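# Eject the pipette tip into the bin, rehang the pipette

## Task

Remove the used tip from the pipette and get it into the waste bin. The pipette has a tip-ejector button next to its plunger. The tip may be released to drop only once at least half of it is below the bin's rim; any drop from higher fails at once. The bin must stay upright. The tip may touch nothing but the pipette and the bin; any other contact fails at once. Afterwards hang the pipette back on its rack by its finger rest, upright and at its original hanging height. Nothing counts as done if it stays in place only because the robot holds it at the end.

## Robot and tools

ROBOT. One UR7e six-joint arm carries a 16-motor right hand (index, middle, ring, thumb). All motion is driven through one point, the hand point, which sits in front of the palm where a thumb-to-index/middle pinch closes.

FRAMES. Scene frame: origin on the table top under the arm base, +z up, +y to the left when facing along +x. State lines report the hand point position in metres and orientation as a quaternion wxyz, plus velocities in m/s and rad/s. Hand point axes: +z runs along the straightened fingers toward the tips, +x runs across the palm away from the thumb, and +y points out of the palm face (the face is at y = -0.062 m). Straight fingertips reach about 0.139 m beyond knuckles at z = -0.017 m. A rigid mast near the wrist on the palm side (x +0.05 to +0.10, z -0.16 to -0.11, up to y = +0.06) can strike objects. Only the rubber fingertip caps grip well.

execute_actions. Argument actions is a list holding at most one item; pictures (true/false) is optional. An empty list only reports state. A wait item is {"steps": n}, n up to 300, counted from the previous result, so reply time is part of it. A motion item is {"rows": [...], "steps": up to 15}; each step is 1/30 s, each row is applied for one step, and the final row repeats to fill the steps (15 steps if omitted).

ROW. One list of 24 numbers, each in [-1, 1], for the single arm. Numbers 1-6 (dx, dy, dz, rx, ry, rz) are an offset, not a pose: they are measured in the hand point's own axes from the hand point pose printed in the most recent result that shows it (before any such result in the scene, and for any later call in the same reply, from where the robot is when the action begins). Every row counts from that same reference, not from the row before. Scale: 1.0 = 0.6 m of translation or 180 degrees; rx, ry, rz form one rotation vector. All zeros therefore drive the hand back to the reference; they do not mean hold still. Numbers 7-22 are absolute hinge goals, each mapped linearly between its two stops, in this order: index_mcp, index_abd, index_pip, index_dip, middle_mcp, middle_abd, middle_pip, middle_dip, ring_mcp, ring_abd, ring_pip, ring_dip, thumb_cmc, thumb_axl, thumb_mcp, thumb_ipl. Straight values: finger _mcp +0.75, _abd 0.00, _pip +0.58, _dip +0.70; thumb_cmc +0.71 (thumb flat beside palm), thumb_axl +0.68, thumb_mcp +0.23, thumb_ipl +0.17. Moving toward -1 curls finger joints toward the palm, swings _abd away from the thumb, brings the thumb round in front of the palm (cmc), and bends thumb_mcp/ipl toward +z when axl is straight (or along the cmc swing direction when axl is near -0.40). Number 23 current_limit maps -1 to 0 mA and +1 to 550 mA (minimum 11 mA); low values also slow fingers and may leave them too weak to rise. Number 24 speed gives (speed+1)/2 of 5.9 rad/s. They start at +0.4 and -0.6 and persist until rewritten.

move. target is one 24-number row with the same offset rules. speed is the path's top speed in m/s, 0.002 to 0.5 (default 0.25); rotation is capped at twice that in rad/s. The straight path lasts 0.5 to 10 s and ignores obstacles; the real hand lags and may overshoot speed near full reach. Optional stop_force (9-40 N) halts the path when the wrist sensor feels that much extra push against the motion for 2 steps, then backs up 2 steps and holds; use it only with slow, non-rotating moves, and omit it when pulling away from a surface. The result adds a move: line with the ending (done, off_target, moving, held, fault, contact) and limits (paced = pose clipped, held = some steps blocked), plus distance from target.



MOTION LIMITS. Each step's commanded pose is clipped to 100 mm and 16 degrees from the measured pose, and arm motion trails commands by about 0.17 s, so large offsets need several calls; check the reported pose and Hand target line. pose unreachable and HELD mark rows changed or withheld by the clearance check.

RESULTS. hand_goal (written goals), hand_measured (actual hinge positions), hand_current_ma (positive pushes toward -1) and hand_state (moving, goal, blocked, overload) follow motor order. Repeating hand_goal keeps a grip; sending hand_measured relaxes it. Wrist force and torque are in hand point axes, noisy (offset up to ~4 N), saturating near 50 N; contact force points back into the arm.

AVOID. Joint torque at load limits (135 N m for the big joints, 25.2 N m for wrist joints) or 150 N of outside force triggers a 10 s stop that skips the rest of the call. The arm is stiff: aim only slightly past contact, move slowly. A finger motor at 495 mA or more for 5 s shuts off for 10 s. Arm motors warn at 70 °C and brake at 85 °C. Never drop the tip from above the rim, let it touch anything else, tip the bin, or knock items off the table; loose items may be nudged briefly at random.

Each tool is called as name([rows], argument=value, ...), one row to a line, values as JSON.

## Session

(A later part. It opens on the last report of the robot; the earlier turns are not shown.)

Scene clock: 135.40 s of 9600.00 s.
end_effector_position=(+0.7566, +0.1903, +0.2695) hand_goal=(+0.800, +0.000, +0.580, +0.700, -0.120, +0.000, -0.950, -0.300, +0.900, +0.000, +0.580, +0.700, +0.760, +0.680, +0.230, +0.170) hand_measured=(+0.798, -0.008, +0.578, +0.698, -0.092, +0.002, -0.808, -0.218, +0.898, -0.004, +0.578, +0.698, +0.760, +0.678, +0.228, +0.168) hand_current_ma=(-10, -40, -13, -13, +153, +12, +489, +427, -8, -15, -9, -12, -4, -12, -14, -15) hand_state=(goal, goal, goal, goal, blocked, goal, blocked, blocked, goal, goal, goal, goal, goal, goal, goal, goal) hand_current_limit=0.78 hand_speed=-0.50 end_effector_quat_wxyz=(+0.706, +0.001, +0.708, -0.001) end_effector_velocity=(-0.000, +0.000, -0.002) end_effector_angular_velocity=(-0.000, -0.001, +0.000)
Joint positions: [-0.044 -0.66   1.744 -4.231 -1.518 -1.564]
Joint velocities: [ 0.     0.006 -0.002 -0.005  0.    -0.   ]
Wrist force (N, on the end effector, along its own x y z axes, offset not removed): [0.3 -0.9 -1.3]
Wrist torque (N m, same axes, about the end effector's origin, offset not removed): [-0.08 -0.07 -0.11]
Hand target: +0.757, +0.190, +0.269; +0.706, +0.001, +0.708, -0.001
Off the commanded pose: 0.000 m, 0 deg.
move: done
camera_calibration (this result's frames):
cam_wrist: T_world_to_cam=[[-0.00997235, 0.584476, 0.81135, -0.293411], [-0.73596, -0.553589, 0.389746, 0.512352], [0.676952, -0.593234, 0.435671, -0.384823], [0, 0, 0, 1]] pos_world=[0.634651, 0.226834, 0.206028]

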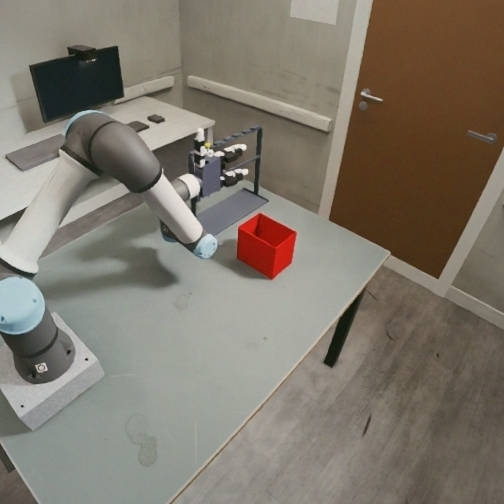

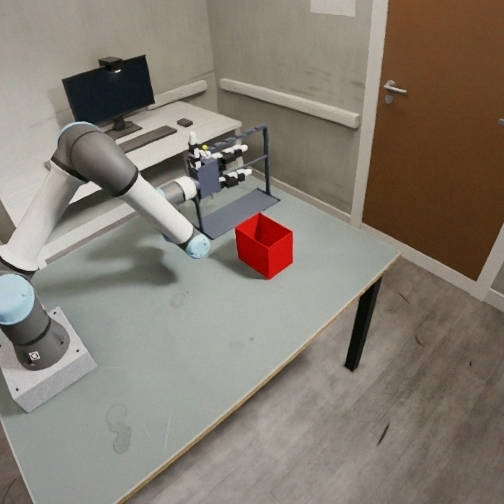

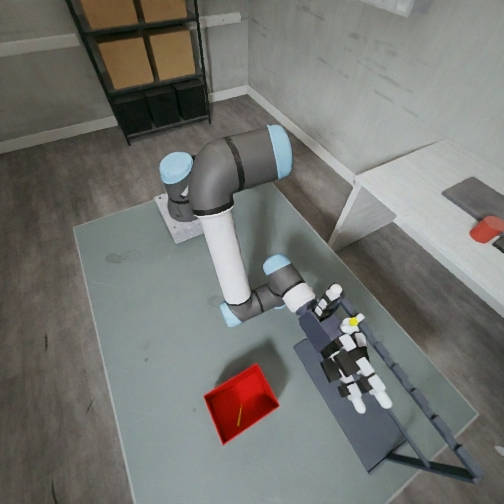

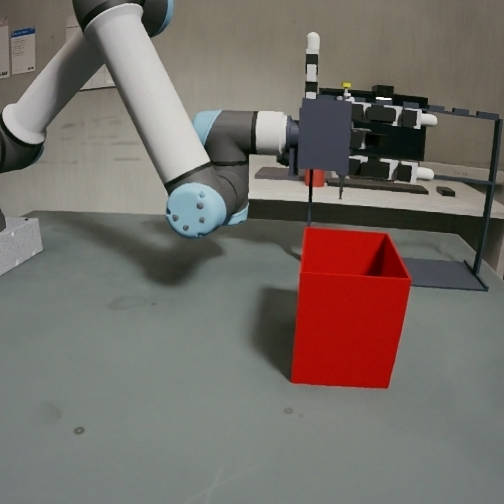

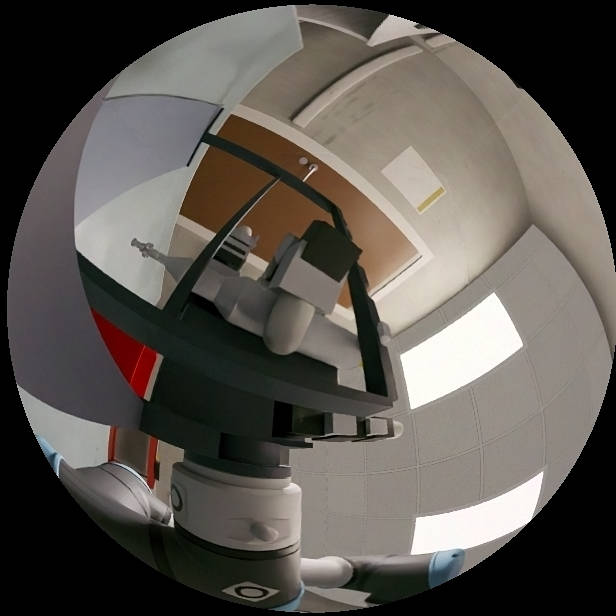

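Seated. Release.

move(target=[0,0,0,0,0,0,0.8,0,0.58,0.7,-0.05,0,-0.3,-0.1,0.9,0,0.58,0.7,0.76,0.68,0.23,0.17,0.4,-0.7])

move(target=[0,0,0,0,0,0,0.8,0,0.58,0.7,0.75,0,0.58,0.7,0.9,0,0.58,0.7,0.76,0.68,0.23,0.17,0.4,-0.4])

move(target=[0,-0.15,-0.02,0,0,0,0.8,0,0.58,0.7,0.75,0,0.58,0.7,0.9,0,0.58,0.7,0.76,0.68,0.23,0.17,0.4,-0.4], speed=0.08)

Scene clock: 138.93 s of 9600.00 s.
end_effector_position=(+0.7566, +0.1903, +0.2695) hand_goal=(+0.800, +0.000, +0.580, +0.700, -0.050, +0.000, -0.300, -0.100, +0.900, +0.000, +0.580, +0.700, +0.760, +0.680, +0.230, +0.170) hand_measured=(+0.798, -0.008, +0.578, +0.698, -0.052, +0.000, -0.302, -0.102, +0.898, -0.004, +0.578, +0.698, +0.760, +0.678, +0.228, +0.168) hand_current_ma=(-10, -40, -13, -13, -13, -2, -14, -14, -8, -15, -9, -12, -4, -12, -14, -15) hand_state=(goal, goal, goal, goal, goal, goal, goal, goal, goal, goal, goal, goal, goal, goal, goal, goal) hand_current_limit=0.40 hand_speed=-0.70 end_effector_quat_wxyz=(+0.706, +0.001, +0.708, -0.001) end_effector_velocity=(-0.000, +0.000, +0.000) end_effector_angular_velocity=(+0.001, -0.000, +0.000)
Joint positions: [-0.044 -0.66   1.744 -4.231 -1.518 -1.564]
Joint velocities: [ 0.    -0.     0.    -0.001  0.     0.001]
Wrist force (N, on the end effector, along its own x y z axes, offset not removed): [0.9 -0.7 -0.5]
Wrist torque (N m, same axes, about the end effector's origin, offset not removed): [-0.23 -0.16 0.04]
Hand target: +0.757, +0.190, +0.270; +0.706, +0.001, +0.708, -0.001
Off the commanded pose: 0.000 m, 0 deg.
move: done
camera_calibration (this result's frames):
cam_wrist: T_world_to_cam=[[-0.00996495, 0.584476, 0.81135, -0.293417], [-0.735967, -0.55358, 0.389746, 0.512359], [0.676945, -0.593243, 0.435671, -0.384813], [0, 0, 0, 1]] pos_world=[0.634653, 0.226839, 0.206026]

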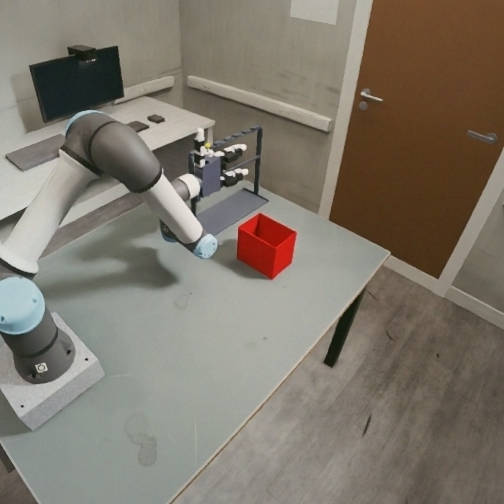

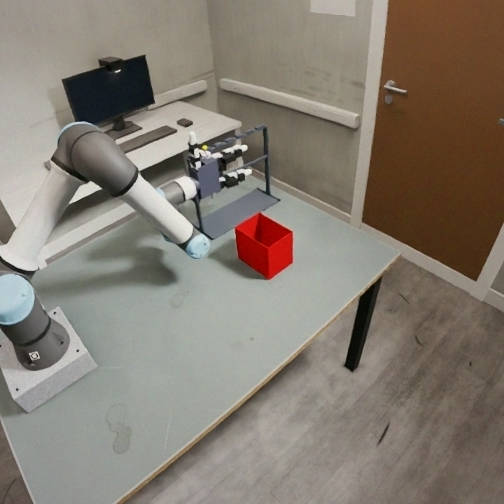

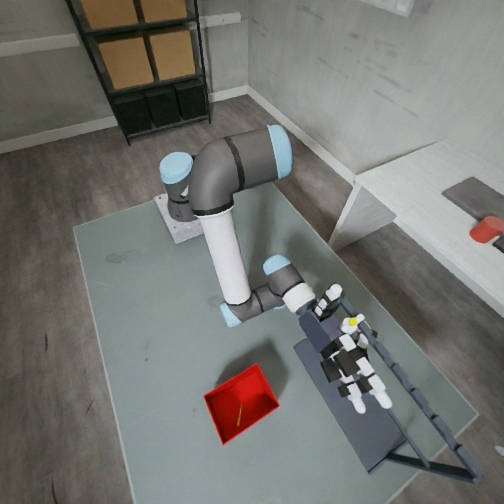

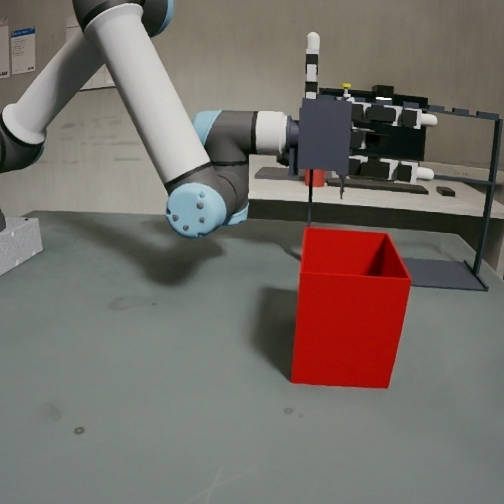

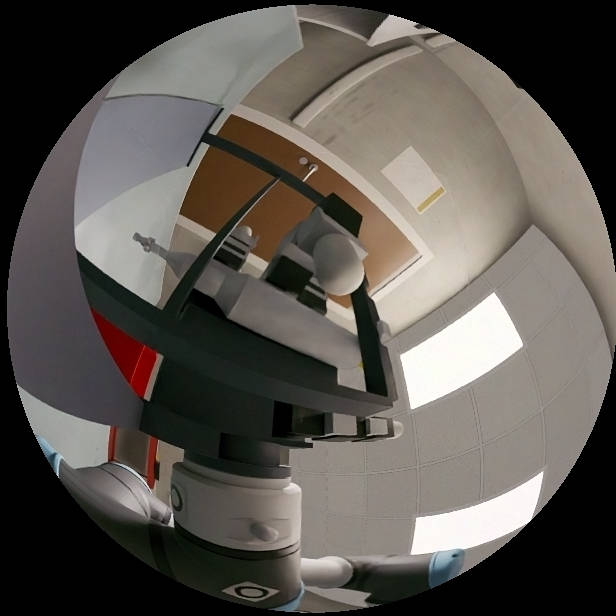

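Scene clock: 140.03 s of 9600.00 s.
end_effector_position=(+0.7566, +0.1903, +0.2695) hand_goal=(+0.800, +0.000, +0.580, +0.700, +0.750, +0.000, +0.580, +0.700, +0.900, +0.000, +0.580, +0.700, +0.760, +0.680, +0.230, +0.170) hand_measured=(+0.798, -0.008, +0.578, +0.698, +0.748, -0.002, +0.578, +0.698, +0.898, -0.004, +0.578, +0.698, +0.760, +0.678, +0.228, +0.168) hand_current_ma=(-10, -40, -13, -13, -10, -13, -14, -14, -8, -15, -9, -12, -4, -12, -14, -15) hand_state=(goal, goal, goal, goal, goal, goal, goal, goal, goal, goal, goal, goal, goal, goal, goal, goal) hand_current_limit=0.40 hand_speed=-0.40 end_effector_quat_wxyz=(+0.706, +0.001, +0.708, -0.001) end_effector_velocity=(-0.000, +0.000, +0.000) end_effector_angular_velocity=(+0.000, -0.000, +0.001)
Joint positions: [-0.044 -0.66   1.744 -4.231 -1.518 -1.564]
Joint velocities: [ 0. -0. -0.  0.  0.  0.]
Wrist force (N, on the end effector, along its own x y z axes, offset not removed): [0.6 -0.1 0.3]
Wrist torque (N m, same axes, about the end effector's origin, offset not removed): [-0.15 -0.11 0.16]
Hand target: +0.757, +0.190, +0.270; +0.706, +0.001, +0.708, -0.001
Off the commanded pose: 0.000 m, 0 deg.
move: done
camera_calibration (this result's frames):
cam_wrist: T_world_to_cam=[[-0.00996371, 0.584476, 0.81135, -0.293418], [-0.735966, -0.553581, 0.389747, 0.512358], [0.676945, -0.593242, 0.43567, -0.384813], [0, 0, 0, 1]] pos_world=[0.634652, 0.226839, 0.206026]

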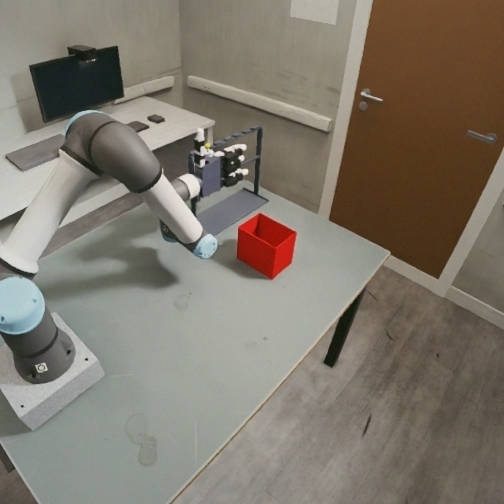

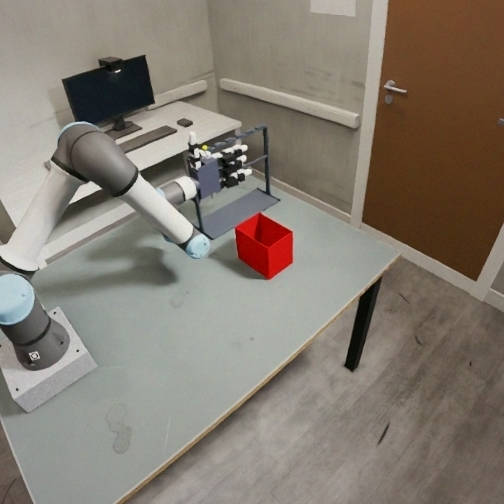

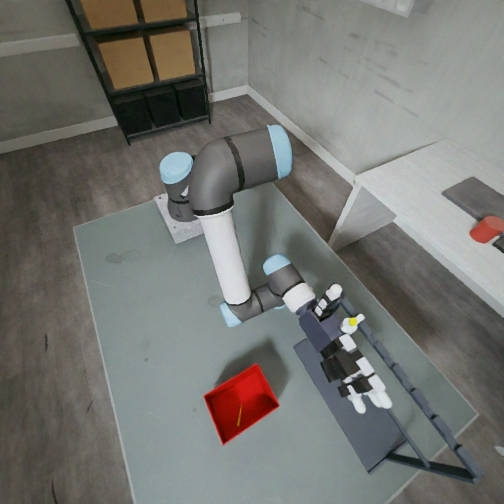

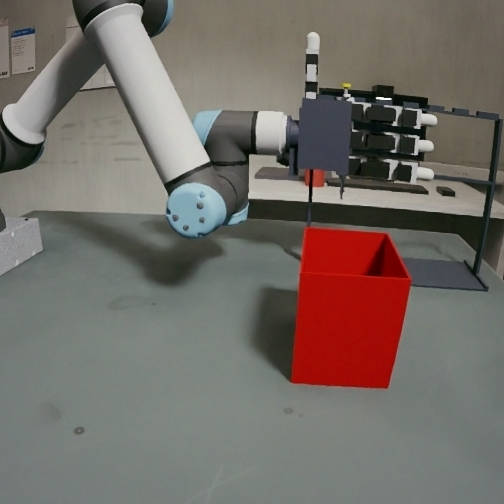

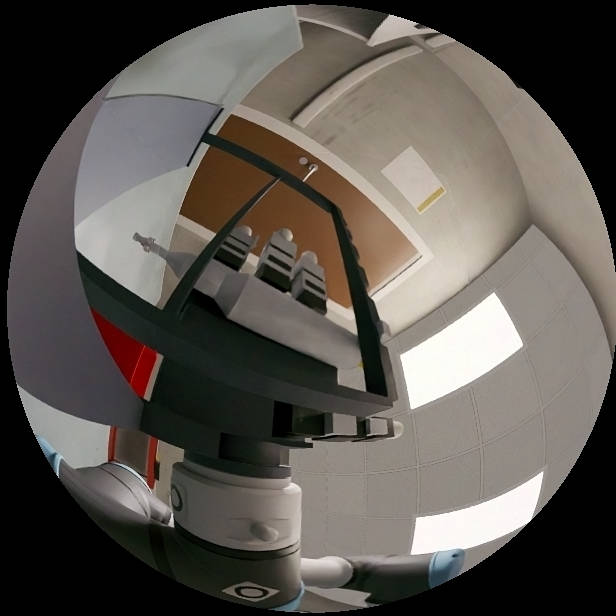

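Scene clock: 141.63 s of 9600.00 s.
end_effector_position=(+0.7446, +0.1006, +0.2694) hand_goal=(+0.800, +0.000, +0.580, +0.700, +0.750, +0.000, +0.580, +0.700, +0.900, +0.000, +0.580, +0.700, +0.760, +0.680, +0.230, +0.170) hand_measured=(+0.798, -0.008, +0.578, +0.698, +0.748, -0.002, +0.578, +0.698, +0.898, -0.004, +0.578, +0.698, +0.760, +0.678, +0.228, +0.168) hand_current_ma=(-10, -40, -13, -13, -10, -13, -13, -14, -8, -15, -9, -12, -4, -12, -14, -15) hand_state=(goal, goal, goal, goal, goal, goal, goal, goal, goal, goal, goal, goal, goal, goal, goal, goal) hand_current_limit=0.40 hand_speed=-0.40 end_effector_quat_wxyz=(+0.706, +0.001, +0.708, -0.001) end_effector_velocity=(-0.000, -0.003, -0.000) end_effector_angular_velocity=(-0.000, +0.000, -0.000)
Joint positions: [-0.222 -0.683  1.815 -4.279 -1.34  -1.563]
Joint velocities: [-0.006 -0.     0.001 -0.001  0.006 -0.   ]
Wrist force (N, on the end effector, along its own x y z axes, offset not removed): [0.2 -0.4 0.2]
Wrist torque (N m, same axes, about the end effector's origin, offset not removed): [-0.20 0.11 0.03]
Hand target: +0.745, +0.100, +0.269; +0.706, +0.001, +0.708, -0.001
Off the commanded pose: 0.000 m, 0 deg.
move: done
camera_calibration (this result's frames):
cam_wrist: T_world_to_cam=[[-0.00990985, 0.584726, 0.81117, -0.240973], [-0.735968, -0.553435, 0.389949, 0.453811], [0.676944, -0.593131, 0.435824, -0.429924], [0, 0, 0, 1]] pos_world=[0.622636, 0.137057, 0.205878]

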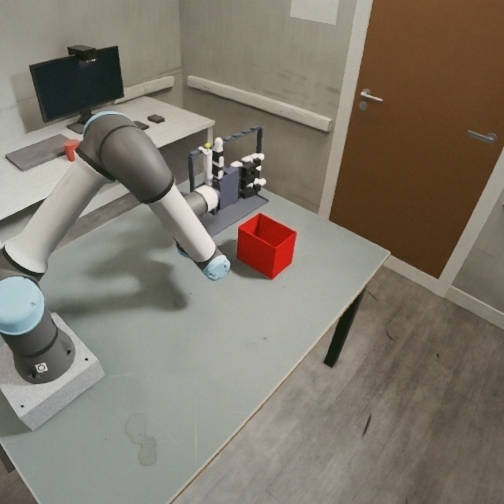

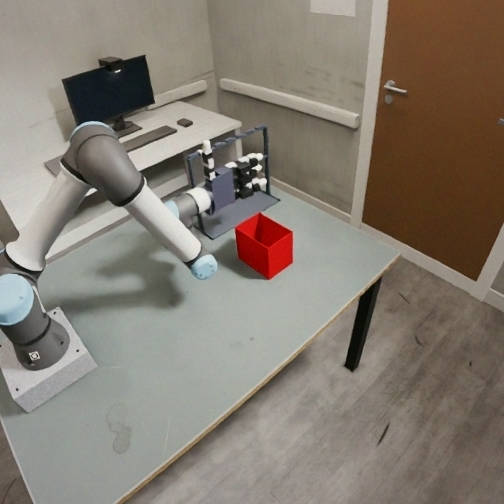

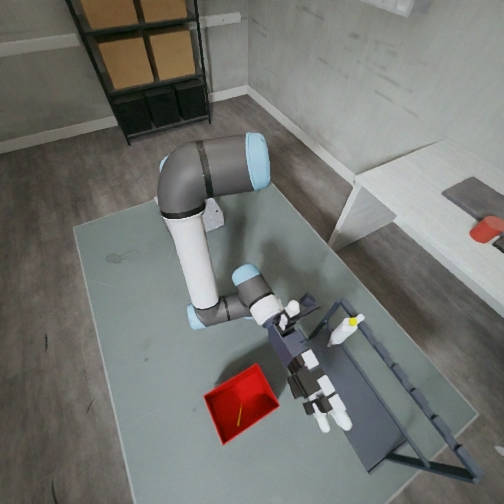

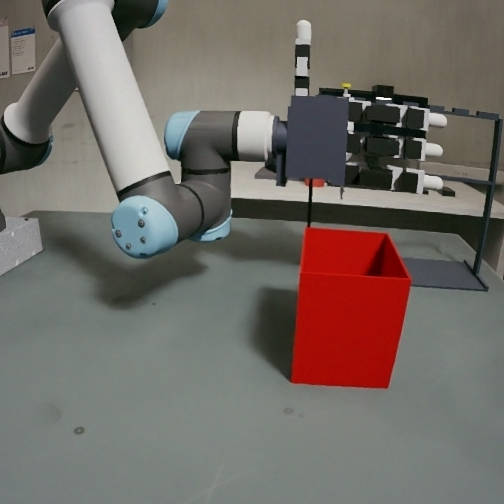

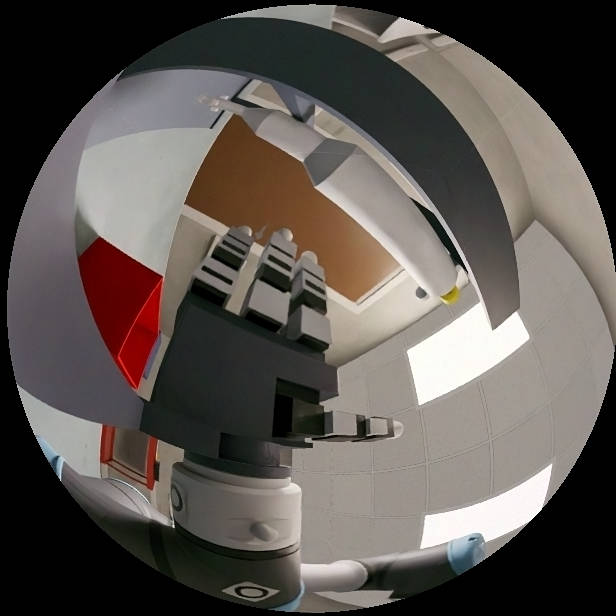

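finished_scene(scene=1)

The scene is finished: the task was done.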